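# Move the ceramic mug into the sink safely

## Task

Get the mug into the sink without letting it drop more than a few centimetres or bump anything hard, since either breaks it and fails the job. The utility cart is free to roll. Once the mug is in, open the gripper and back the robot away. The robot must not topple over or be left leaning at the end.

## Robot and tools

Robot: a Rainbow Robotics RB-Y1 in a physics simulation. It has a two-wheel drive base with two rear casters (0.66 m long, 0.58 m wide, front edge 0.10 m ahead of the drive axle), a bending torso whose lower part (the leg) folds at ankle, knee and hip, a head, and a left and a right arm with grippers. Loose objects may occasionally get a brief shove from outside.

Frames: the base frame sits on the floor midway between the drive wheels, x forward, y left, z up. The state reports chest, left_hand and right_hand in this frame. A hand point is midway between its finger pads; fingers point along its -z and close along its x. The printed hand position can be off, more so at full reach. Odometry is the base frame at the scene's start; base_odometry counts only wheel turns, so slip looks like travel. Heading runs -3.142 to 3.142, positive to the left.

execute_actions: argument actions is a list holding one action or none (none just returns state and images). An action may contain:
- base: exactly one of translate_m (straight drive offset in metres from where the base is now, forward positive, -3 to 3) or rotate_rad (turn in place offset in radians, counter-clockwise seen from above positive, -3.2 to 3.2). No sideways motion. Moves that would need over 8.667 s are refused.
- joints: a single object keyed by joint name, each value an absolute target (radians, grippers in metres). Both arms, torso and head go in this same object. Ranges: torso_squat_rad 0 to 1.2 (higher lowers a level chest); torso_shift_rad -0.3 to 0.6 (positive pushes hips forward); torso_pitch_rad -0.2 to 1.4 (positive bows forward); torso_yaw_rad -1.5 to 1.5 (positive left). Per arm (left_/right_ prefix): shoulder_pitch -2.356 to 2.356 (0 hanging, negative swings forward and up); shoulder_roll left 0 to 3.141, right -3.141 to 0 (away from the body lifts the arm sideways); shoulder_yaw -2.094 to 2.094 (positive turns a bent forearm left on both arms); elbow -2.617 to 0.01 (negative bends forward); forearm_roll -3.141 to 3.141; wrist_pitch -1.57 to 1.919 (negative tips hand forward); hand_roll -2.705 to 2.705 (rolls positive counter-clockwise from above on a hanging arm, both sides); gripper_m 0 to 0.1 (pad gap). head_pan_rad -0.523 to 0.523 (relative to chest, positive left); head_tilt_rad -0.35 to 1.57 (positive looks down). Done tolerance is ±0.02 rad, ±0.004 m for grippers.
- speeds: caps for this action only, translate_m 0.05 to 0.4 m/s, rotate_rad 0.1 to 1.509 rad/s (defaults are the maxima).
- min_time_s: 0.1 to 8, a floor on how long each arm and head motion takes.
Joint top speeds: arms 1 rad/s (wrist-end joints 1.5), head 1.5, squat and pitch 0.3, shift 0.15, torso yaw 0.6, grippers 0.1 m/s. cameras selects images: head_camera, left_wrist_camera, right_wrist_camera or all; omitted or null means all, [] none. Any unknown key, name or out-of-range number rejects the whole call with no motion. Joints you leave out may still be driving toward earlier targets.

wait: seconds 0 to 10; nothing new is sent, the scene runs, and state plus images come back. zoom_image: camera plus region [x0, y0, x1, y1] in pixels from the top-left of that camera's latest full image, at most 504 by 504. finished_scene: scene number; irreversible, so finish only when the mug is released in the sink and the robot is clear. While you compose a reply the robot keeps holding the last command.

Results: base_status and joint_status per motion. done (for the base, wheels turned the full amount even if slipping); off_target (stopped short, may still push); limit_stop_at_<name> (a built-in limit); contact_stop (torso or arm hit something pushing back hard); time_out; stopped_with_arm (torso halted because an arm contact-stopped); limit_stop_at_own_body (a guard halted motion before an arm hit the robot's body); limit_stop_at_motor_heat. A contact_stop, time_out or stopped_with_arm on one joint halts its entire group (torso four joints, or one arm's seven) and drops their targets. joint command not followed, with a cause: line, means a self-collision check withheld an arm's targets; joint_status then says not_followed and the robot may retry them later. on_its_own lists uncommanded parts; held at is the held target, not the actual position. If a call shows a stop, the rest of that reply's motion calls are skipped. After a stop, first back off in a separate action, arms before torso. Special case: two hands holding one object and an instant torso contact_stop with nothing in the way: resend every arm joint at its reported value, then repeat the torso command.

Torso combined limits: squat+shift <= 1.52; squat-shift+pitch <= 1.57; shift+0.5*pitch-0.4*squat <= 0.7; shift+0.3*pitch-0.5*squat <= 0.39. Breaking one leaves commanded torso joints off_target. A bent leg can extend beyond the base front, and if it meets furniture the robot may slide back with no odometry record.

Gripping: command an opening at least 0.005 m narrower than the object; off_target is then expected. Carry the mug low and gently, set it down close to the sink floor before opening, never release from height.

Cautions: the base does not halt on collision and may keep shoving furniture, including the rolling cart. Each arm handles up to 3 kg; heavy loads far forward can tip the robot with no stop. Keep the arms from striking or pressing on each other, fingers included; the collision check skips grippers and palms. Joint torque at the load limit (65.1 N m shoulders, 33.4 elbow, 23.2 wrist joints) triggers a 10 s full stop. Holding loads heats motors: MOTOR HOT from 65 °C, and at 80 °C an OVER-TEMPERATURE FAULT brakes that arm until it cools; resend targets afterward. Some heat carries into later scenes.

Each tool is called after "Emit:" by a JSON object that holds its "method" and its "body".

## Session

Emit:
{"method": "execute_actions", "body": {"actions": []}}

Scene clock: 0.00 s.
base_odometry: x=+0.000 y=+0.000 heading=+0.000 (m, m, rad; odometry frame)
base_status: not commanded
joint_positions: torso_squat_rad=+0.350 torso_shift_rad=+0.001 torso_pitch_rad=+0.001 torso_yaw_rad=-0.001 left_shoulder_pitch_rad=+0.000 left_shoulder_roll_rad=+0.023 left_shoulder_yaw_rad=+0.014 left_elbow_rad=-0.258 left_forearm_roll_rad=+0.013 left_wrist_pitch_rad=-0.025 left_hand_roll_rad=+0.045 left_gripper_m=+0.100 right_shoulder_pitch_rad=+0.000 right_shoulder_roll_rad=-0.022 right_shoulder_yaw_rad=-0.046 right_elbow_rad=-0.182 right_forearm_roll_rad=-0.009 right_wrist_pitch_rad=-0.023 right_hand_roll_rad=-0.025 right_gripper_m=+0.101 head_pan_rad=+0.001 head_tilt_rad=+0.400
joint_status: not commanded
chest: x=-0.2271 y=-0.0004 z=+1.2476 quat_wxyz=(+1.000, +0.000, +0.001, +0.000) (m; base frame)
left_hand: x=-0.0969 y=+0.2390 z=+0.5749 quat_wxyz=(+0.989, +0.009, -0.141, +0.034) (m; base frame)
right_hand: x=-0.1348 y=-0.2413 z=+0.5686 quat_wxyz=(+0.994, -0.012, -0.102, -0.039) (m; base frame)
pictures: head_camera, left_wrist_camera, right_wrist_camera
Images, in order (width x height): head_camera 896x504, left_wrist_camera 644x364, right_wrist_camera 644x364.

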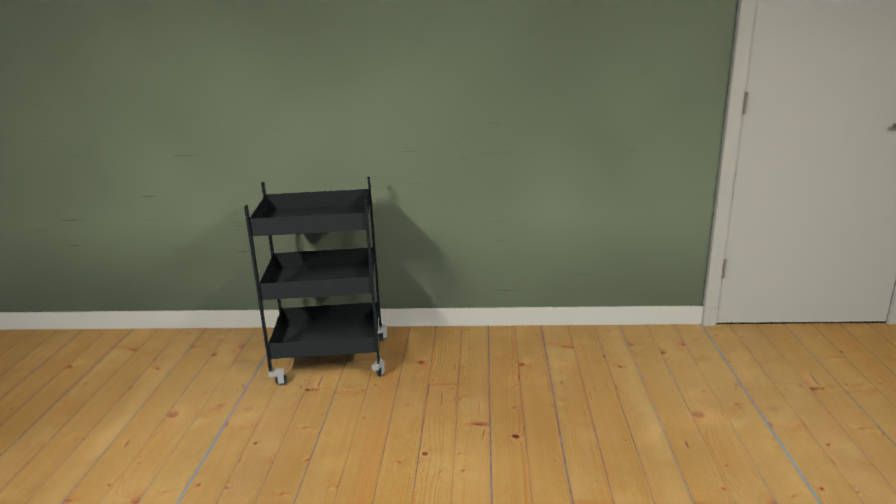

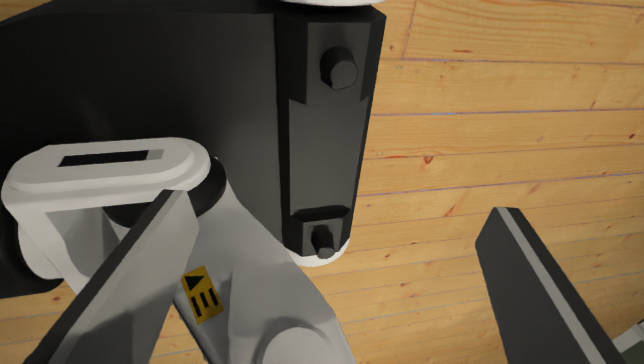

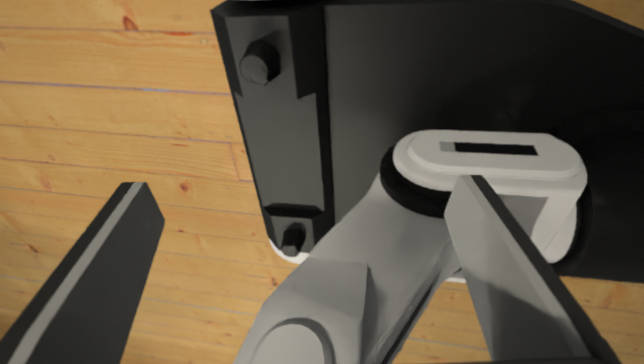

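Emit:
{"method": "execute_actions", "body": {"actions": [{"base":{"rotate_rad":-1.3},"joints":{"head_tilt_rad":0.5,"left_shoulder_roll_rad":0.1}}], "cameras": ["head_camera"]}}

Scene clock: 7.83 s.
base_odometry: x=+0.000 y=+0.000 heading=-1.299 (m, m, rad; odometry frame)
base_status: done
joint_positions: torso_squat_rad=+0.350 torso_shift_rad=+0.001 torso_pitch_rad=+0.001 torso_yaw_rad=-0.001 left_shoulder_pitch_rad=+0.000 left_shoulder_roll_rad=+0.100 left_shoulder_yaw_rad=+0.014 left_elbow_rad=-0.258 left_forearm_roll_rad=+0.013 left_wrist_pitch_rad=-0.025 left_hand_roll_rad=+0.045 left_gripper_m=+0.100 right_shoulder_pitch_rad=+0.000 right_shoulder_roll_rad=-0.022 right_shoulder_yaw_rad=-0.046 right_elbow_rad=-0.182 right_forearm_roll_rad=-0.009 right_wrist_pitch_rad=-0.023 right_hand_roll_rad=-0.025 right_gripper_m=+0.101 head_pan_rad=+0.001 head_tilt_rad=+0.500
joint_status: all done
chest: x=-0.2271 y=-0.0005 z=+1.2476 quat_wxyz=(+1.000, +0.000, +0.001, +0.000) (m; base frame)
left_hand: x=-0.0969 y=+0.2967 z=+0.5786 quat_wxyz=(+0.988, +0.047, -0.142, +0.028) (m; base frame)
right_hand: x=-0.1347 y=-0.2413 z=+0.5686 quat_wxyz=(+0.994, -0.012, -0.102, -0.039) (m; base frame)
pictures: head_camera
Images, in order (width x height): head_camera 896x504.

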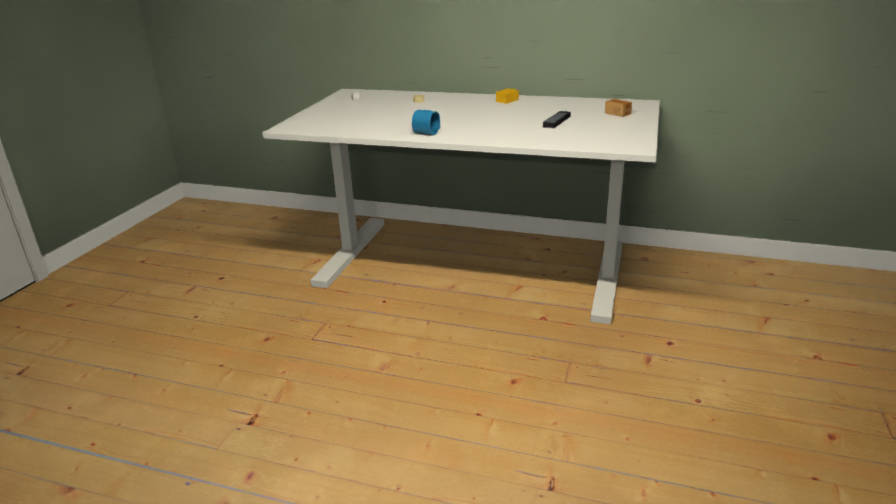

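Emit:
{"method": "zoom_image", "body": {"camera": "head_camera", "region": [380, 90, 480, 155]}}

Region (380, 90, 480, 155) of head_camera's 896x504 image, scaled by 5.040, with more detail than that image has; it fills the top 328 rows of this view, and the rest is white.

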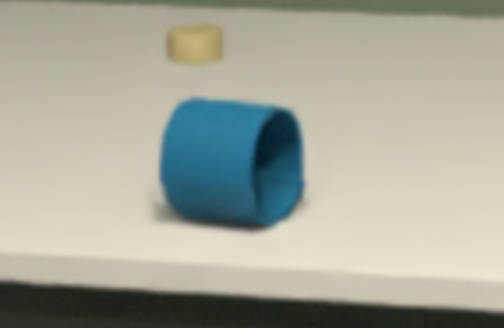

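Emit:
{"method": "execute_actions", "body": {"actions": [{"base":{"rotate_rad":-0.059}}], "cameras": []}}

Emit:
{"method": "execute_actions", "body": {"actions": [{"base":{"translate_m":1.65},"joints":{"torso_squat_rad":0,"torso_shift_rad":0.15,"torso_pitch_rad":0.3,"left_shoulder_pitch_rad":-0.718,"left_shoulder_roll_rad":0.082,"left_shoulder_yaw_rad":0.227,"left_elbow_rad":-1.513,"left_forearm_roll_rad":0,"left_wrist_pitch_rad":1.899,"left_hand_roll_rad":-0.33,"right_shoulder_pitch_rad":-0.25,"right_shoulder_roll_rad":-0.1,"right_elbow_rad":-0.1,"head_tilt_rad":0.5},"min_time_s":3.5}], "cameras": ["head_camera","left_wrist_camera"]}}

Scene clock: 39.17 s.
base_odometry: x=+0.000 y=+0.000 heading=-1.358 (m, m, rad; odometry frame)
base_status: done
joint_positions: torso_squat_rad=+0.350 torso_shift_rad=+0.001 torso_pitch_rad=+0.001 torso_yaw_rad=-0.001 left_shoulder_pitch_rad=+0.000 left_shoulder_roll_rad=+0.100 left_shoulder_yaw_rad=+0.014 left_elbow_rad=-0.258 left_forearm_roll_rad=+0.013 left_wrist_pitch_rad=-0.025 left_hand_roll_rad=+0.045 left_gripper_m=+0.100 right_shoulder_pitch_rad=+0.000 right_shoulder_roll_rad=-0.022 right_shoulder_yaw_rad=-0.046 right_elbow_rad=-0.182 right_forearm_roll_rad=-0.009 right_wrist_pitch_rad=-0.023 right_hand_roll_rad=-0.025 right_gripper_m=+0.101 head_pan_rad=+0.001 head_tilt_rad=+0.500
joint_status: not commanded
chest: x=-0.2271 y=-0.0004 z=+1.2476 quat_wxyz=(+1.000, +0.000, +0.001, +0.000) (m; base frame)
left_hand: x=-0.0969 y=+0.2967 z=+0.5786 quat_wxyz=(+0.988, +0.047, -0.142, +0.028) (m; base frame)
right_hand: x=-0.1347 y=-0.2413 z=+0.5686 quat_wxyz=(+0.994, -0.012, -0.102, -0.039) (m; base frame)
pictures: none
No camera images: the call's "cameras" was empty. Leave "cameras" out to get every camera's image.

Scene clock: 44.83 s.
base_odometry: x=+0.348 y=-1.613 heading=-1.358 (m, m, rad; odometry frame)
base_status: done
joint_positions: torso_squat_rad=+0.000 torso_shift_rad=+0.150 torso_pitch_rad=+0.300 torso_yaw_rad=-0.001 left_shoulder_pitch_rad=-0.718 left_shoulder_roll_rad=+0.082 left_shoulder_yaw_rad=+0.227 left_elbow_rad=-1.513 left_forearm_roll_rad=+0.000 left_wrist_pitch_rad=+1.899 left_hand_roll_rad=-0.330 left_gripper_m=+0.100 right_shoulder_pitch_rad=-0.250 right_shoulder_roll_rad=-0.100 right_shoulder_yaw_rad=-0.046 right_elbow_rad=-0.100 right_forearm_roll_rad=-0.009 right_wrist_pitch_rad=-0.023 right_hand_roll_rad=-0.025 right_gripper_m=+0.101 head_pan_rad=+0.001 head_tilt_rad=+0.500
joint_status: all done
chest: x=-0.0319 y=-0.0005 z=+1.2682 quat_wxyz=(+0.989, +0.000, +0.149, +0.000) (m; base frame)
left_hand: x=+0.3775 y=+0.2197 z=+0.9239 quat_wxyz=(+0.986, +0.000, -0.001, -0.164) (m; base frame)
right_hand: x=+0.0024 y=-0.2864 z=+0.5831 quat_wxyz=(+0.999, -0.042, -0.033, +0.007) (m; base frame)
pictures: head_camera, left_wrist_camera
Images, in order (width x height): head_camera 896x504, left_wrist_camera 644x364.

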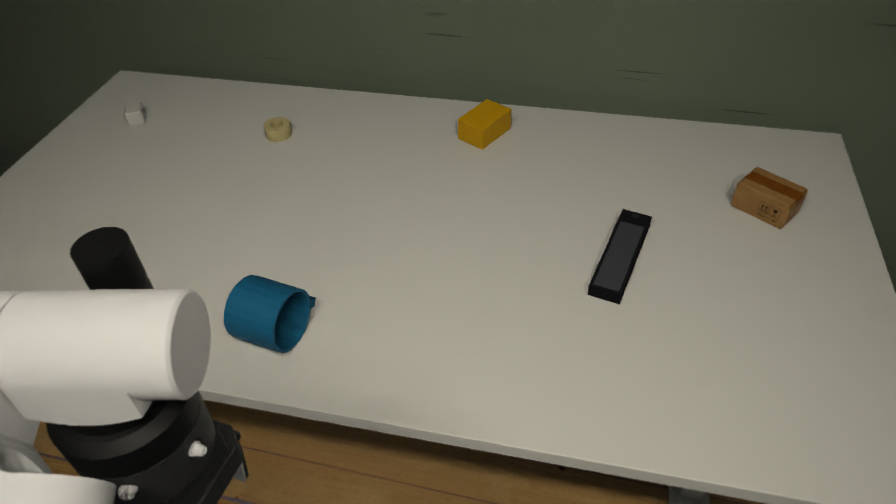

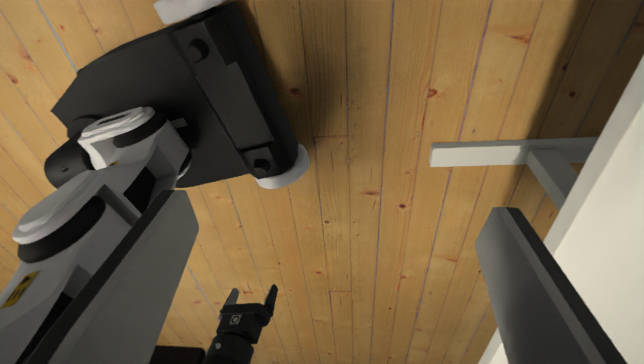

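Emit:
{"method": "execute_actions", "body": {"actions": [{"base":{"translate_m":0.33},"joints":{"head_tilt_rad":0.75,"head_pan_rad":0.2}}], "cameras": ["head_camera","left_wrist_camera"]}}

Scene clock: 52.37 s.
base_odometry: x=+0.417 y=-1.935 heading=-1.359 (m, m, rad; odometry frame)
base_status: done
joint_positions: torso_squat_rad=+0.000 torso_shift_rad=+0.150 torso_pitch_rad=+0.300 torso_yaw_rad=-0.001 left_shoulder_pitch_rad=-0.718 left_shoulder_roll_rad=+0.082 left_shoulder_yaw_rad=+0.227 left_elbow_rad=-1.513 left_forearm_roll_rad=+0.000 left_wrist_pitch_rad=+1.899 left_hand_roll_rad=-0.330 left_gripper_m=+0.100 right_shoulder_pitch_rad=-0.250 right_shoulder_roll_rad=-0.100 right_shoulder_yaw_rad=-0.046 right_elbow_rad=-0.100 right_forearm_roll_rad=-0.009 right_wrist_pitch_rad=-0.023 right_hand_roll_rad=-0.025 right_gripper_m=+0.101 head_pan_rad=+0.200 head_tilt_rad=+0.750
joint_status: all done
chest: x=-0.0319 y=-0.0005 z=+1.2682 quat_wxyz=(+0.989, +0.000, +0.149, +0.000) (m; base frame)
left_hand: x=+0.3775 y=+0.2197 z=+0.9239 quat_wxyz=(+0.986, +0.000, -0.001, -0.164) (m; base frame)
right_hand: x=+0.0024 y=-0.2864 z=+0.5831 quat_wxyz=(+0.999, -0.042, -0.033, +0.007) (m; base frame)
pictures: head_camera, left_wrist_camera
Images, in order (width x height): head_camera 896x504, left_wrist_camera 644x364.

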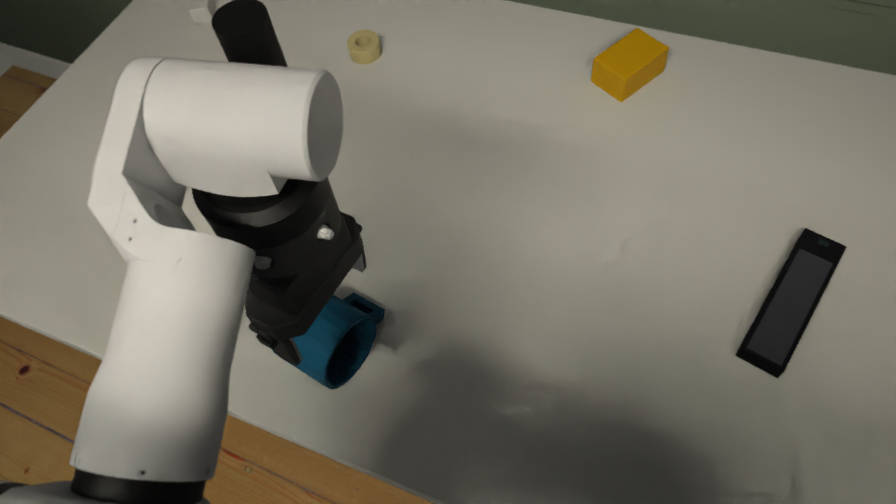

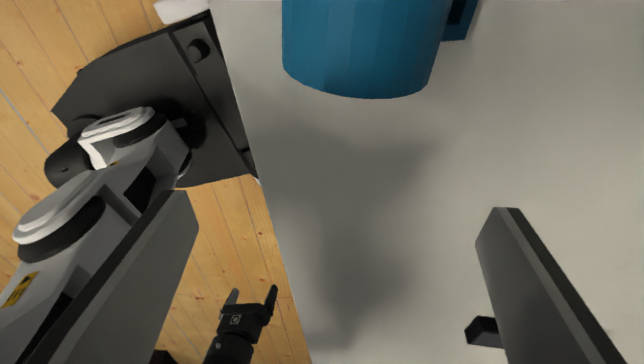

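Emit:
{"method": "execute_actions", "body": {"actions": [{"base":{"rotate_rad":0.052},"joints":{"left_shoulder_pitch_rad":-0.819,"left_shoulder_roll_rad":0.1055,"left_shoulder_yaw_rad":0.2526,"left_elbow_rad":-1.1465,"left_wrist_pitch_rad":1.6346,"left_hand_roll_rad":-0.382},"min_time_s":1.0}], "cameras": ["head_camera","left_wrist_camera"]}}

Scene clock: 77.13 s.
base_odometry: x=+0.417 y=-1.935 heading=-1.308 (m, m, rad; odometry frame)
base_status: done
joint_positions: torso_squat_rad=+0.000 torso_shift_rad=+0.150 torso_pitch_rad=+0.300 torso_yaw_rad=-0.001 left_shoulder_pitch_rad=-0.819 left_shoulder_roll_rad=+0.105 left_shoulder_yaw_rad=+0.252 left_elbow_rad=-1.147 left_forearm_roll_rad=+0.000 left_wrist_pitch_rad=+1.635 left_hand_roll_rad=-0.382 left_gripper_m=+0.100 right_shoulder_pitch_rad=-0.250 right_shoulder_roll_rad=-0.100 right_shoulder_yaw_rad=-0.046 right_elbow_rad=-0.100 right_forearm_roll_rad=-0.009 right_wrist_pitch_rad=-0.023 right_hand_roll_rad=-0.025 right_gripper_m=+0.101 head_pan_rad=+0.200 head_tilt_rad=+0.750
joint_status: all done
chest: x=-0.0319 y=-0.0005 z=+1.2682 quat_wxyz=(+0.989, +0.000, +0.149, +0.000) (m; base frame)
left_hand: x=+0.4060 y=+0.2192 z=+0.8701 quat_wxyz=(+0.982, +0.000, +0.000, -0.190) (m; base frame)
right_hand: x=+0.0024 y=-0.2865 z=+0.5831 quat_wxyz=(+0.999, -0.042, -0.033, +0.007) (m; base frame)
pictures: head_camera, left_wrist_camera
Images, in order (width x height): head_camera 896x504, left_wrist_camera 644x364.

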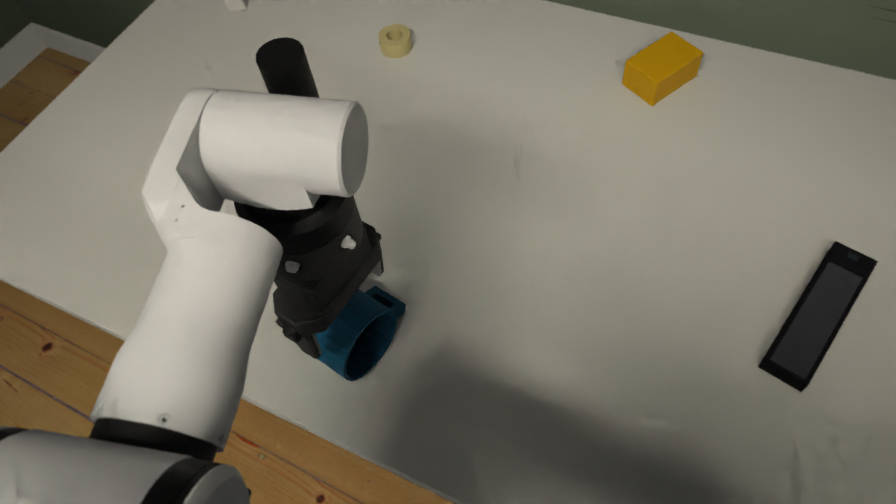

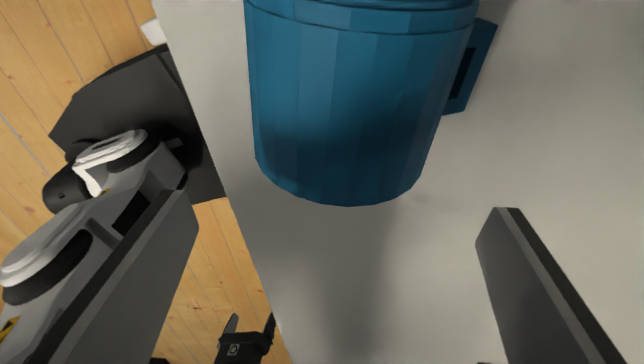

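Emit:
{"method": "execute_actions", "body": {"actions": [{"joints":{"left_shoulder_pitch_rad":-0.9237,"left_shoulder_roll_rad":0.133,"left_shoulder_yaw_rad":0.2764,"left_elbow_rad":-0.6923,"left_wrist_pitch_rad":1.2858,"left_hand_roll_rad":-0.43},"min_time_s":1.3}], "cameras": ["head_camera","left_wrist_camera"]}}

Scene clock: 92.23 s.
base_odometry: x=+0.417 y=-1.935 heading=-1.308 (m, m, rad; odometry frame)
base_status: not commanded
joint_positions: torso_squat_rad=+0.000 torso_shift_rad=+0.150 torso_pitch_rad=+0.300 torso_yaw_rad=-0.001 left_shoulder_pitch_rad=-0.924 left_shoulder_roll_rad=+0.133 left_shoulder_yaw_rad=+0.276 left_elbow_rad=-0.693 left_forearm_roll_rad=+0.000 left_wrist_pitch_rad=+1.286 left_hand_roll_rad=-0.430 left_gripper_m=+0.100 right_shoulder_pitch_rad=-0.250 right_shoulder_roll_rad=-0.100 right_shoulder_yaw_rad=-0.046 right_elbow_rad=-0.100 right_forearm_roll_rad=-0.009 right_wrist_pitch_rad=-0.023 right_hand_roll_rad=-0.025 right_gripper_m=+0.101 head_pan_rad=+0.200 head_tilt_rad=+0.750
joint_status: all done
chest: x=-0.0319 y=-0.0005 z=+1.2682 quat_wxyz=(+0.989, +0.000, +0.149, +0.000) (m; base frame)
left_hand: x=+0.4088 y=+0.2191 z=+0.8008 quat_wxyz=(+0.977, +0.000, +0.000, -0.214) (m; base frame)
right_hand: x=+0.0024 y=-0.2865 z=+0.5831 quat_wxyz=(+0.999, -0.042, -0.033, +0.007) (m; base frame)
pictures: head_camera, left_wrist_camera
Images, in order (width x height): head_camera 896x504, left_wrist_camera 644x364.

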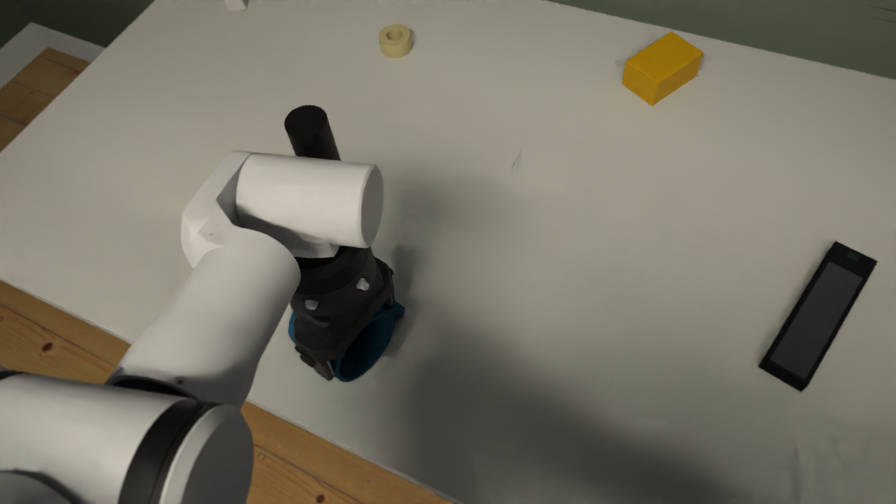

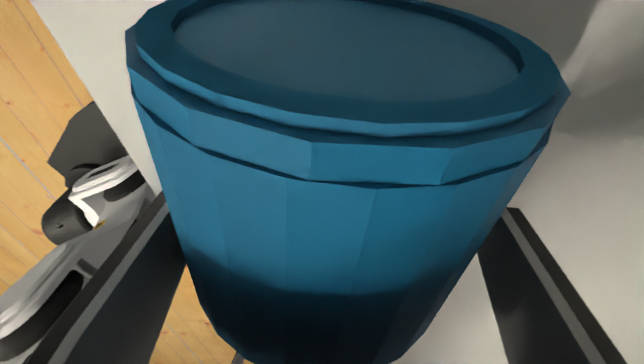

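Emit:
{"method": "execute_actions", "body": {"actions": [{"joints":{"left_gripper_m":0.065}}], "cameras": ["head_camera","left_wrist_camera"]}}

Scene clock: 100.37 s.
base_odometry: x=+0.417 y=-1.935 heading=-1.308 (m, m, rad; odometry frame)
base_status: not commanded
joint_positions: torso_squat_rad=+0.000 torso_shift_rad=+0.150 torso_pitch_rad=+0.300 torso_yaw_rad=-0.001 left_shoulder_pitch_rad=-0.924 left_shoulder_roll_rad=+0.133 left_shoulder_yaw_rad=+0.276 left_elbow_rad=-0.693 left_forearm_roll_rad=+0.000 left_wrist_pitch_rad=+1.286 left_hand_roll_rad=-0.430 left_gripper_m=+0.090 right_shoulder_pitch_rad=-0.250 right_shoulder_roll_rad=-0.100 right_shoulder_yaw_rad=-0.046 right_elbow_rad=-0.100 right_forearm_roll_rad=-0.009 right_wrist_pitch_rad=-0.023 right_hand_roll_rad=-0.025 right_gripper_m=+0.101 head_pan_rad=+0.200 head_tilt_rad=+0.750
joint_status: left_gripper_m off_target (ended at +0.090, target +0.065)
chest: x=-0.0319 y=-0.0005 z=+1.2682 quat_wxyz=(+0.989, +0.000, +0.149, +0.000) (m; base frame)
left_hand: x=+0.4088 y=+0.2191 z=+0.8009 quat_wxyz=(+0.977, +0.000, +0.000, -0.214) (m; base frame)
right_hand: x=+0.0024 y=-0.2865 z=+0.5831 quat_wxyz=(+0.999, -0.042, -0.033, +0.007) (m; base frame)
pictures: head_camera, left_wrist_camera
Images, in order (width x height): head_camera 896x504, left_wrist_camera 644x364.

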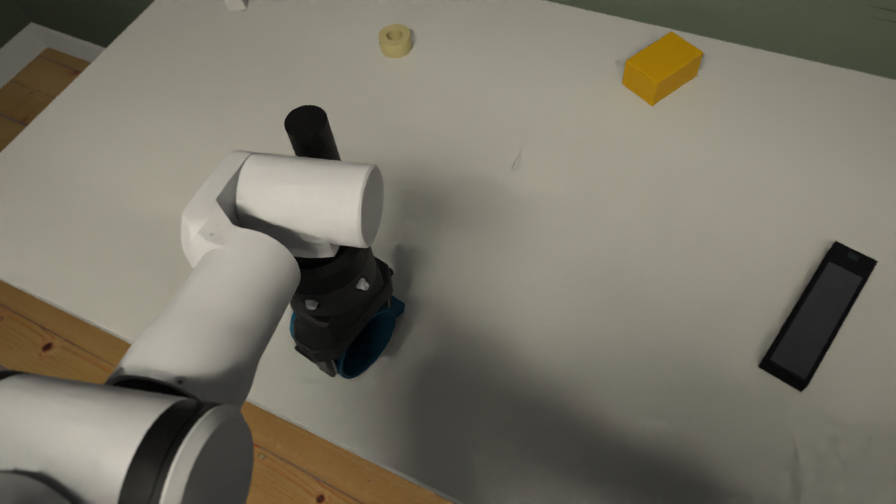

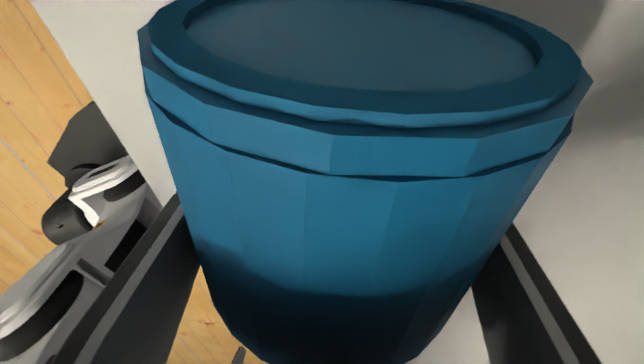

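Emit:
{"method": "execute_actions", "body": {"actions": [{"joints":{"left_shoulder_pitch_rad":-0.819,"left_shoulder_roll_rad":0.1055,"left_shoulder_yaw_rad":0.2526,"left_elbow_rad":-1.1465,"left_wrist_pitch_rad":1.6346,"head_tilt_rad":0.6},"min_time_s":1.2}], "cameras": ["head_camera","left_wrist_camera"]}}

Scene clock: 105.00 s.
base_odometry: x=+0.417 y=-1.935 heading=-1.308 (m, m, rad; odometry frame)
base_status: not commanded
joint_positions: torso_squat_rad=+0.000 torso_shift_rad=+0.150 torso_pitch_rad=+0.300 torso_yaw_rad=-0.001 left_shoulder_pitch_rad=-0.819 left_shoulder_roll_rad=+0.106 left_shoulder_yaw_rad=+0.253 left_elbow_rad=-1.146 left_forearm_roll_rad=+0.000 left_wrist_pitch_rad=+1.635 left_hand_roll_rad=-0.430 left_gripper_m=+0.090 right_shoulder_pitch_rad=-0.250 right_shoulder_roll_rad=-0.100 right_shoulder_yaw_rad=-0.046 right_elbow_rad=-0.100 right_forearm_roll_rad=-0.009 right_wrist_pitch_rad=-0.023 right_hand_roll_rad=-0.025 right_gripper_m=+0.101 head_pan_rad=+0.200 head_tilt_rad=+0.600
joint_status: all done
chest: x=-0.0320 y=-0.0005 z=+1.2683 quat_wxyz=(+0.989, +0.000, +0.149, +0.000) (m; base frame)
left_hand: x=+0.4061 y=+0.2195 z=+0.8704 quat_wxyz=(+0.977, +0.000, +0.000, -0.213) (m; base frame)
right_hand: x=+0.0024 y=-0.2865 z=+0.5831 quat_wxyz=(+0.999, -0.042, -0.033, +0.007) (m; base frame)
pictures: head_camera, left_wrist_camera
Images, in order (width x height): head_camera 896x504, left_wrist_camera 644x364.

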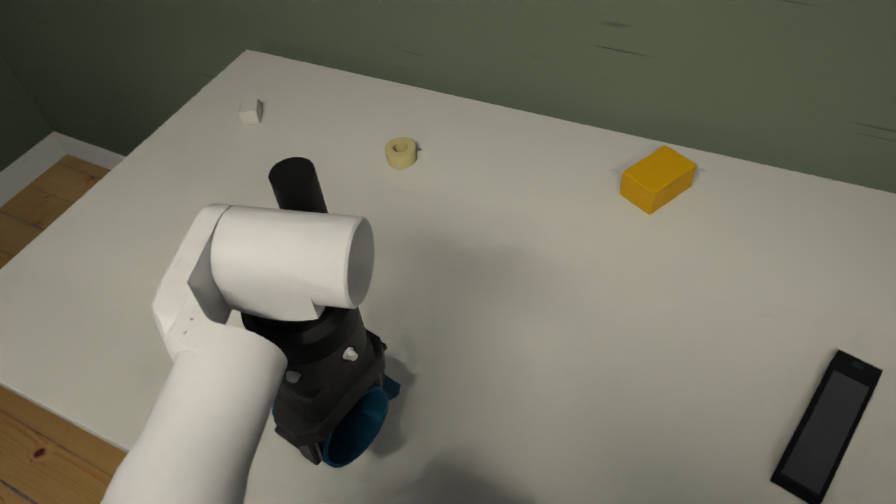

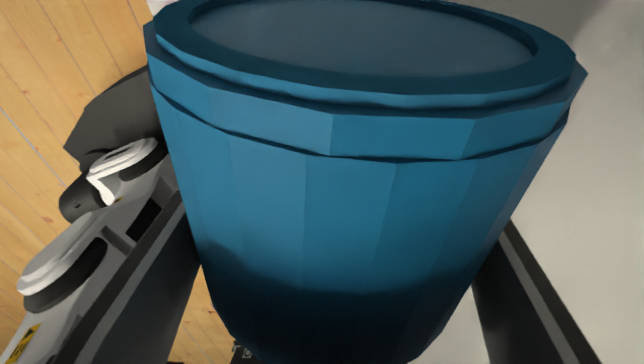

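Emit:
{"method": "execute_actions", "body": {"actions": [], "cameras": ["left_wrist_camera"]}}

Scene clock: 110.40 s.
base_odometry: x=+0.417 y=-1.935 heading=-1.308 (m, m, rad; odometry frame)
base_status: not commanded
joint_positions: torso_squat_rad=+0.000 torso_shift_rad=+0.150 torso_pitch_rad=+0.300 torso_yaw_rad=-0.001 left_shoulder_pitch_rad=-0.819 left_shoulder_roll_rad=+0.106 left_shoulder_yaw_rad=+0.253 left_elbow_rad=-1.146 left_forearm_roll_rad=+0.000 left_wrist_pitch_rad=+1.635 left_hand_roll_rad=-0.430 left_gripper_m=+0.090 right_shoulder_pitch_rad=-0.250 right_shoulder_roll_rad=-0.100 right_shoulder_yaw_rad=-0.046 right_elbow_rad=-0.100 right_forearm_roll_rad=-0.009 right_wrist_pitch_rad=-0.023 right_hand_roll_rad=-0.025 right_gripper_m=+0.101 head_pan_rad=+0.200 head_tilt_rad=+0.600
joint_status: all done
chest: x=-0.0320 y=-0.0005 z=+1.2683 quat_wxyz=(+0.989, +0.000, +0.149, +0.000) (m; base frame)
left_hand: x=+0.4061 y=+0.2195 z=+0.8704 quat_wxyz=(+0.977, +0.000, +0.000, -0.213) (m; base frame)
right_hand: x=+0.0024 y=-0.2865 z=+0.5831 quat_wxyz=(+0.999, -0.042, -0.033, +0.007) (m; base frame)
pictures: left_wrist_camera
Images, in order (width x height): left_wrist_camera 644x364.

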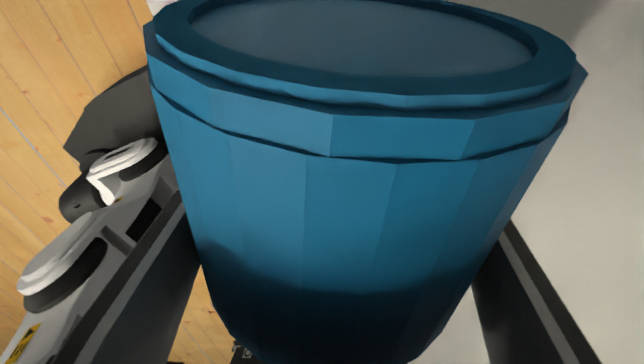

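Emit:
{"method": "execute_actions", "body": {"actions": [{"base":{"translate_m":-0.5},"joints":{"left_hand_roll_rad":0,"head_pan_rad":0,"head_tilt_rad":0.5},"min_time_s":2}], "cameras": ["head_camera","left_wrist_camera"]}}

Scene clock: 118.53 s.
base_odometry: x=+0.287 y=-1.453 heading=-1.307 (m, m, rad; odometry frame)
base_status: done
joint_positions: torso_squat_rad=+0.000 torso_shift_rad=+0.150 torso_pitch_rad=+0.300 torso_yaw_rad=-0.001 left_shoulder_pitch_rad=-0.819 left_shoulder_roll_rad=+0.106 left_shoulder_yaw_rad=+0.253 left_elbow_rad=-1.146 left_forearm_roll_rad=+0.000 left_wrist_pitch_rad=+1.635 left_hand_roll_rad=+0.000 left_gripper_m=+0.090 right_shoulder_pitch_rad=-0.250 right_shoulder_roll_rad=-0.100 right_shoulder_yaw_rad=-0.046 right_elbow_rad=-0.100 right_forearm_roll_rad=-0.009 right_wrist_pitch_rad=-0.023 right_hand_roll_rad=-0.025 right_gripper_m=+0.101 head_pan_rad=+0.000 head_tilt_rad=+0.500
joint_status: all done
chest: x=-0.0320 y=-0.0005 z=+1.2683 quat_wxyz=(+0.989, +0.000, +0.149, +0.000) (m; base frame)
left_hand: x=+0.4060 y=+0.2195 z=+0.8702 quat_wxyz=(+1.000, +0.000, +0.000, +0.000) (m; base frame)
right_hand: x=+0.0022 y=-0.2865 z=+0.5831 quat_wxyz=(+0.999, -0.042, -0.033, +0.007) (m; base frame)
pictures: head_camera, left_wrist_camera
Images, in order (width x height): head_camera 896x504, left_wrist_camera 644x364.

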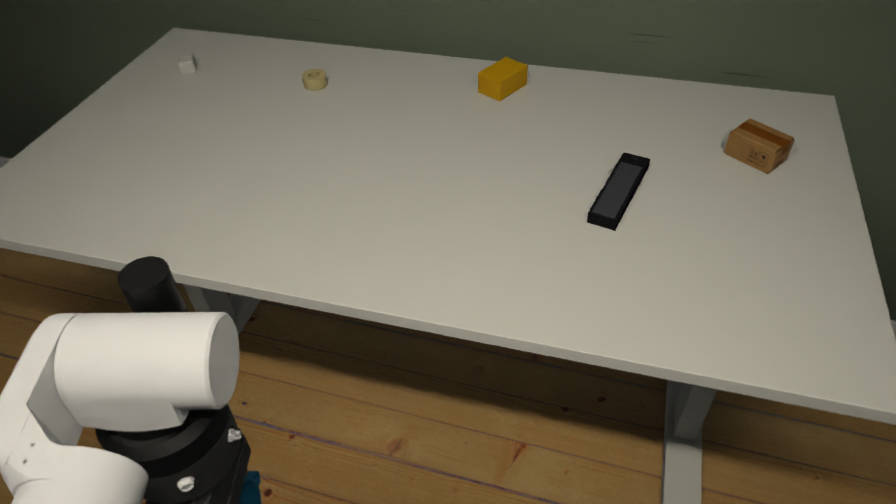

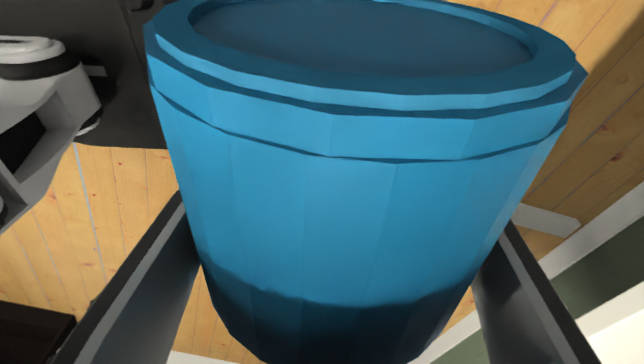

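Emit:
{"method": "execute_actions", "body": {"actions": [{"base":{"rotate_rad":2.9},"joints":{"head_tilt_rad":0.15}}], "cameras": ["head_camera","left_wrist_camera"]}}

Scene clock: 127.80 s.
base_odometry: x=+0.287 y=-1.452 heading=+1.592 (m, m, rad; odometry frame)
base_status: done
joint_positions: torso_squat_rad=+0.000 torso_shift_rad=+0.150 torso_pitch_rad=+0.300 torso_yaw_rad=-0.001 left_shoulder_pitch_rad=-0.819 left_shoulder_roll_rad=+0.106 left_shoulder_yaw_rad=+0.253 left_elbow_rad=-1.146 left_forearm_roll_rad=+0.000 left_wrist_pitch_rad=+1.635 left_hand_roll_rad=+0.000 left_gripper_m=+0.090 right_shoulder_pitch_rad=-0.250 right_shoulder_roll_rad=-0.100 right_shoulder_yaw_rad=-0.046 right_elbow_rad=-0.100 right_forearm_roll_rad=-0.009 right_wrist_pitch_rad=-0.023 right_hand_roll_rad=-0.025 right_gripper_m=+0.101 head_pan_rad=+0.000 head_tilt_rad=+0.150
joint_status: all done
chest: x=-0.0320 y=-0.0005 z=+1.2683 quat_wxyz=(+0.989, +0.000, +0.149, +0.000) (m; base frame)
left_hand: x=+0.4060 y=+0.2195 z=+0.8702 quat_wxyz=(+1.000, +0.000, +0.000, +0.000) (m; base frame)
right_hand: x=+0.0023 y=-0.2867 z=+0.5831 quat_wxyz=(+0.999, -0.042, -0.033, +0.007) (m; base frame)
pictures: head_camera, left_wrist_camera
Images, in order (width x height): head_camera 896x504, left_wrist_camera 644x364.

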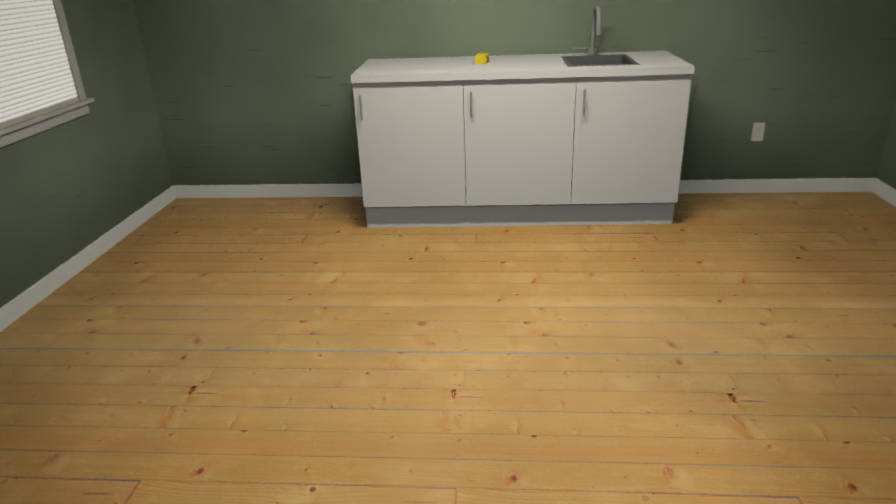

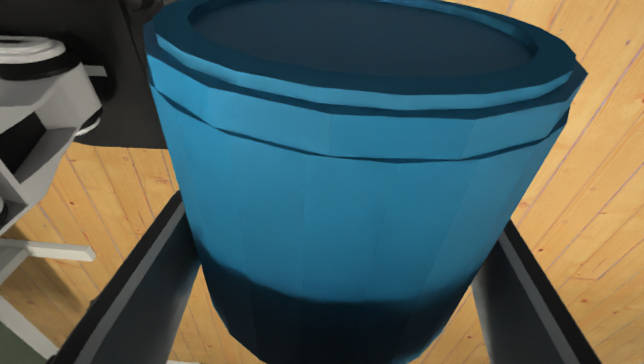

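Emit:
{"method": "execute_actions", "body": {"actions": [{"base":{"rotate_rad":-0.261}}], "cameras": []}}

Emit:
{"method": "execute_actions", "body": {"actions": [{"base":{"translate_m":2.85},"joints":{"left_shoulder_pitch_rad":-1.277,"left_shoulder_roll_rad":0.244,"left_shoulder_yaw_rad":0.3335,"left_elbow_rad":-0.898,"left_wrist_pitch_rad":1.857,"left_hand_roll_rad":0.23,"head_tilt_rad":0.3,"right_elbow_rad":-0.35},"min_time_s":7}], "cameras": ["head_camera","left_wrist_camera"]}}

Scene clock: 144.13 s.
base_odometry: x=+0.287 y=-1.452 heading=+1.332 (m, m, rad; odometry frame)
base_status: done
joint_positions: torso_squat_rad=+0.000 torso_shift_rad=+0.150 torso_pitch_rad=+0.300 torso_yaw_rad=-0.001 left_shoulder_pitch_rad=-0.819 left_shoulder_roll_rad=+0.106 left_shoulder_yaw_rad=+0.253 left_elbow_rad=-1.146 left_forearm_roll_rad=+0.000 left_wrist_pitch_rad=+1.635 left_hand_roll_rad=+0.000 left_gripper_m=+0.090 right_shoulder_pitch_rad=-0.250 right_shoulder_roll_rad=-0.100 right_shoulder_yaw_rad=-0.046 right_elbow_rad=-0.100 right_forearm_roll_rad=-0.009 right_wrist_pitch_rad=-0.023 right_hand_roll_rad=-0.025 right_gripper_m=+0.101 head_pan_rad=+0.000 head_tilt_rad=+0.150
joint_status: not commanded
chest: x=-0.0320 y=-0.0005 z=+1.2683 quat_wxyz=(+0.989, +0.000, +0.149, +0.000) (m; base frame)
left_hand: x=+0.4060 y=+0.2195 z=+0.8702 quat_wxyz=(+1.000, +0.000, +0.000, +0.000) (m; base frame)
right_hand: x=+0.0023 y=-0.2867 z=+0.5831 quat_wxyz=(+0.999, -0.042, -0.033, +0.007) (m; base frame)
pictures: none
No camera images: the call's "cameras" was empty. Leave "cameras" out to get every camera's image.

Scene clock: 152.83 s.
base_odometry: x=+0.960 y=+1.317 heading=+1.333 (m, m, rad; odometry frame)
base_status: done
joint_positions: torso_squat_rad=+0.000 torso_shift_rad=+0.150 torso_pitch_rad=+0.300 torso_yaw_rad=-0.001 left_shoulder_pitch_rad=-1.277 left_shoulder_roll_rad=+0.244 left_shoulder_yaw_rad=+0.333 left_elbow_rad=-0.898 left_forearm_roll_rad=+0.000 left_wrist_pitch_rad=+1.857 left_hand_roll_rad=+0.230 left_gripper_m=+0.090 right_shoulder_pitch_rad=-0.250 right_shoulder_roll_rad=-0.100 right_shoulder_yaw_rad=-0.046 right_elbow_rad=-0.350 right_forearm_roll_rad=-0.009 right_wrist_pitch_rad=-0.023 right_hand_roll_rad=-0.025 right_gripper_m=+0.101 head_pan_rad=+0.000 head_tilt_rad=+0.300
joint_status: all done
chest: x=-0.0319 y=-0.0005 z=+1.2682 quat_wxyz=(+0.989, +0.000, +0.149, +0.000) (m; base frame)
left_hand: x=+0.4899 y=+0.2191 z=+1.0234 quat_wxyz=(+0.993, +0.000, +0.000, +0.114) (m; base frame)
right_hand: x=+0.1229 y=-0.2801 z=+0.5966 quat_wxyz=(+0.987, -0.037, -0.157, +0.012) (m; base frame)
pictures: head_camera, left_wrist_camera
Images, in order (width x height): head_camera 896x504, left_wrist_camera 644x364.

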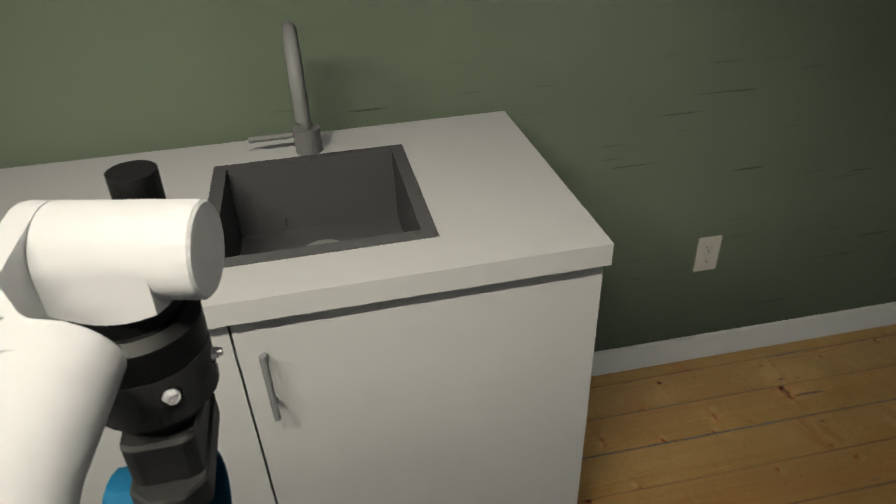

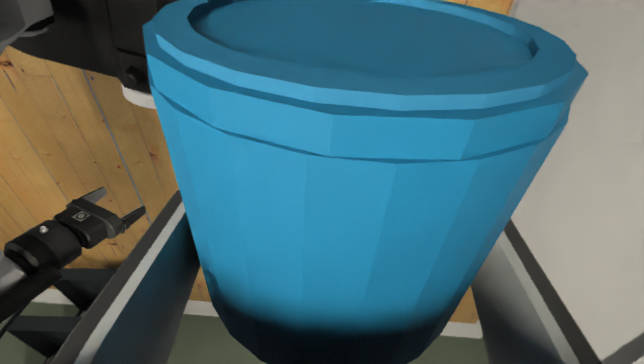

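Emit:
{"method": "execute_actions", "body": {"actions": [{"base":{"translate_m":0.585},"joints":{"head_tilt_rad":0.45,"head_pan_rad":0.3},"speeds":{"translate_m":0.3}}], "cameras": ["head_camera","left_wrist_camera"]}}

Scene clock: 167.77 s.
base_odometry: x=+1.097 y=+1.886 heading=+1.334 (m, m, rad; odometry frame)
base_status: done
joint_positions: torso_squat_rad=+0.000 torso_shift_rad=+0.150 torso_pitch_rad=+0.300 torso_yaw_rad=-0.001 left_shoulder_pitch_rad=-1.277 left_shoulder_roll_rad=+0.244 left_shoulder_yaw_rad=+0.333 left_elbow_rad=-0.898 left_forearm_roll_rad=+0.000 left_wrist_pitch_rad=+1.857 left_hand_roll_rad=+0.230 left_gripper_m=+0.090 right_shoulder_pitch_rad=-0.250 right_shoulder_roll_rad=-0.100 right_shoulder_yaw_rad=-0.046 right_elbow_rad=-0.350 right_forearm_roll_rad=-0.009 right_wrist_pitch_rad=-0.023 right_hand_roll_rad=-0.025 right_gripper_m=+0.101 head_pan_rad=+0.300 head_tilt_rad=+0.450
joint_status: all done
chest: x=-0.0319 y=-0.0005 z=+1.2682 quat_wxyz=(+0.989, +0.000, +0.149, +0.000) (m; base frame)
left_hand: x=+0.4899 y=+0.2191 z=+1.0235 quat_wxyz=(+0.993, +0.000, +0.000, +0.114) (m; base frame)
right_hand: x=+0.1229 y=-0.2801 z=+0.5966 quat_wxyz=(+0.987, -0.037, -0.157, +0.012) (m; base frame)
pictures: head_camera, left_wrist_camera
Images, in order (width x height): head_camera 896x504, left_wrist_camera 644x364.

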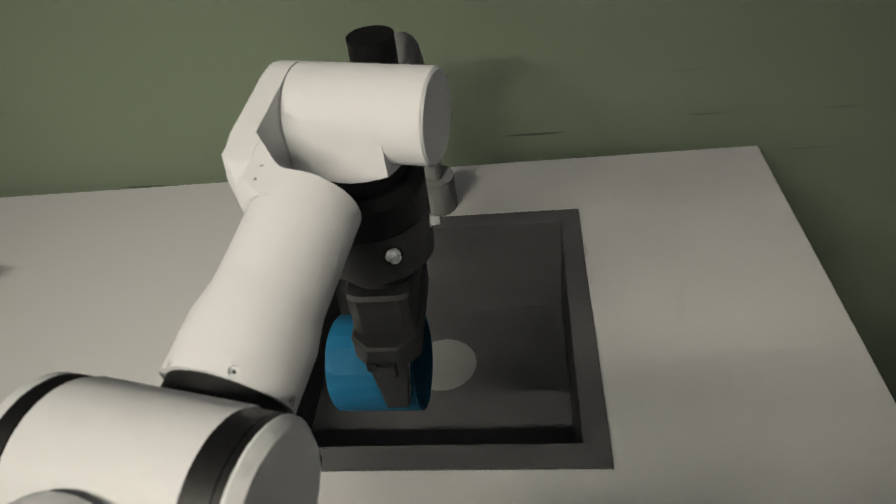

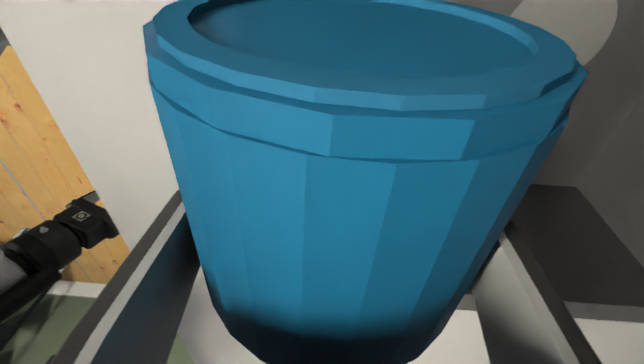

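Emit:
{"method": "execute_actions", "body": {"actions": [{"base":{"rotate_rad":0.07},"joints":{"left_hand_roll_rad":0.16,"head_pan_rad":0.2}}], "cameras": []}}

Emit:
{"method": "execute_actions", "body": {"actions": [{"base":{"translate_m":0.07},"joints":{"torso_squat_rad":0.3,"torso_shift_rad":0.157}}], "cameras": ["head_camera","left_wrist_camera"]}}

Scene clock: 188.07 s.
base_odometry: x=+1.097 y=+1.886 heading=+1.403 (m, m, rad; odometry frame)
base_status: done
joint_positions: torso_squat_rad=+0.000 torso_shift_rad=+0.150 torso_pitch_rad=+0.300 torso_yaw_rad=-0.001 left_shoulder_pitch_rad=-1.277 left_shoulder_roll_rad=+0.244 left_shoulder_yaw_rad=+0.333 left_elbow_rad=-0.898 left_forearm_roll_rad=+0.000 left_wrist_pitch_rad=+1.857 left_hand_roll_rad=+0.160 left_gripper_m=+0.090 right_shoulder_pitch_rad=-0.250 right_shoulder_roll_rad=-0.100 right_shoulder_yaw_rad=-0.046 right_elbow_rad=-0.350 right_forearm_roll_rad=-0.009 right_wrist_pitch_rad=-0.023 right_hand_roll_rad=-0.025 right_gripper_m=+0.101 head_pan_rad=+0.200 head_tilt_rad=+0.450
joint_status: all done
chest: x=-0.0319 y=-0.0005 z=+1.2682 quat_wxyz=(+0.989, +0.000, +0.149, +0.000) (m; base frame)
left_hand: x=+0.4899 y=+0.2192 z=+1.0235 quat_wxyz=(+0.997, +0.000, +0.000, +0.080) (m; base frame)
right_hand: x=+0.1229 y=-0.2801 z=+0.5966 quat_wxyz=(+0.987, -0.037, -0.157, +0.012) (m; base frame)
pictures: none
No camera images: the call's "cameras" was empty. Leave "cameras" out to get every camera's image.

Scene clock: 189.90 s.
base_odometry: x=+1.109 y=+1.955 heading=+1.403 (m, m, rad; odometry frame)
base_status: done
joint_positions: torso_squat_rad=+0.300 torso_shift_rad=+0.157 torso_pitch_rad=+0.300 torso_yaw_rad=-0.001 left_shoulder_pitch_rad=-1.277 left_shoulder_roll_rad=+0.244 left_shoulder_yaw_rad=+0.333 left_elbow_rad=-0.898 left_forearm_roll_rad=+0.000 left_wrist_pitch_rad=+1.857 left_hand_roll_rad=+0.160 left_gripper_m=+0.090 right_shoulder_pitch_rad=-0.250 right_shoulder_roll_rad=-0.100 right_shoulder_yaw_rad=-0.046 right_elbow_rad=-0.350 right_forearm_roll_rad=-0.009 right_wrist_pitch_rad=-0.023 right_hand_roll_rad=-0.025 right_gripper_m=+0.101 head_pan_rad=+0.200 head_tilt_rad=+0.450
joint_status: all done
chest: x=-0.0320 y=-0.0004 z=+1.2366 quat_wxyz=(+0.989, +0.000, +0.149, +0.000) (m; base frame)
left_hand: x=+0.4898 y=+0.2192 z=+0.9920 quat_wxyz=(+0.997, +0.000, +0.000, +0.080) (m; base frame)
right_hand: x=+0.1229 y=-0.2801 z=+0.5650 quat_wxyz=(+0.987, -0.037, -0.157, +0.012) (m; base frame)
pictures: head_camera, left_wrist_camera
Images, in order (width x height): head_camera 896x504, left_wrist_camera 644x364.

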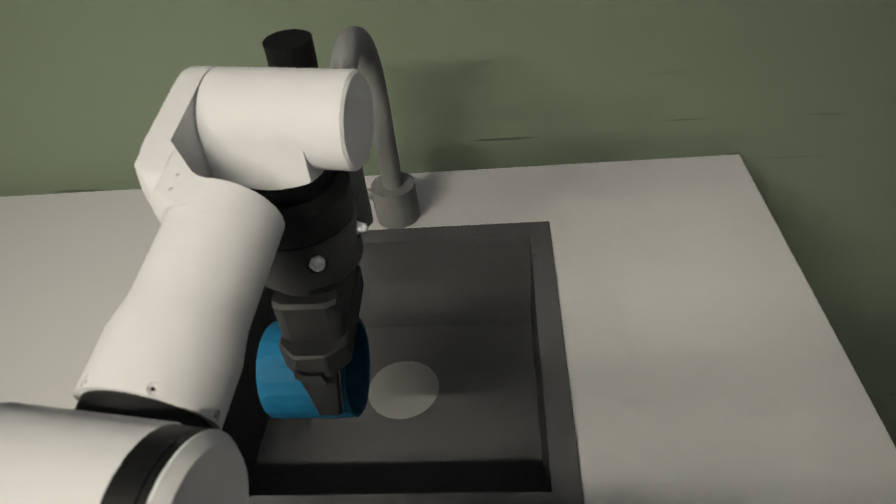

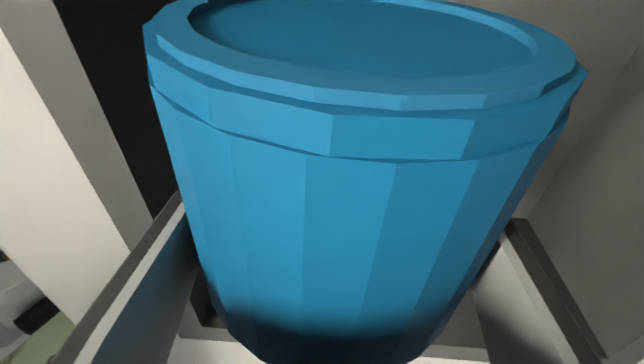

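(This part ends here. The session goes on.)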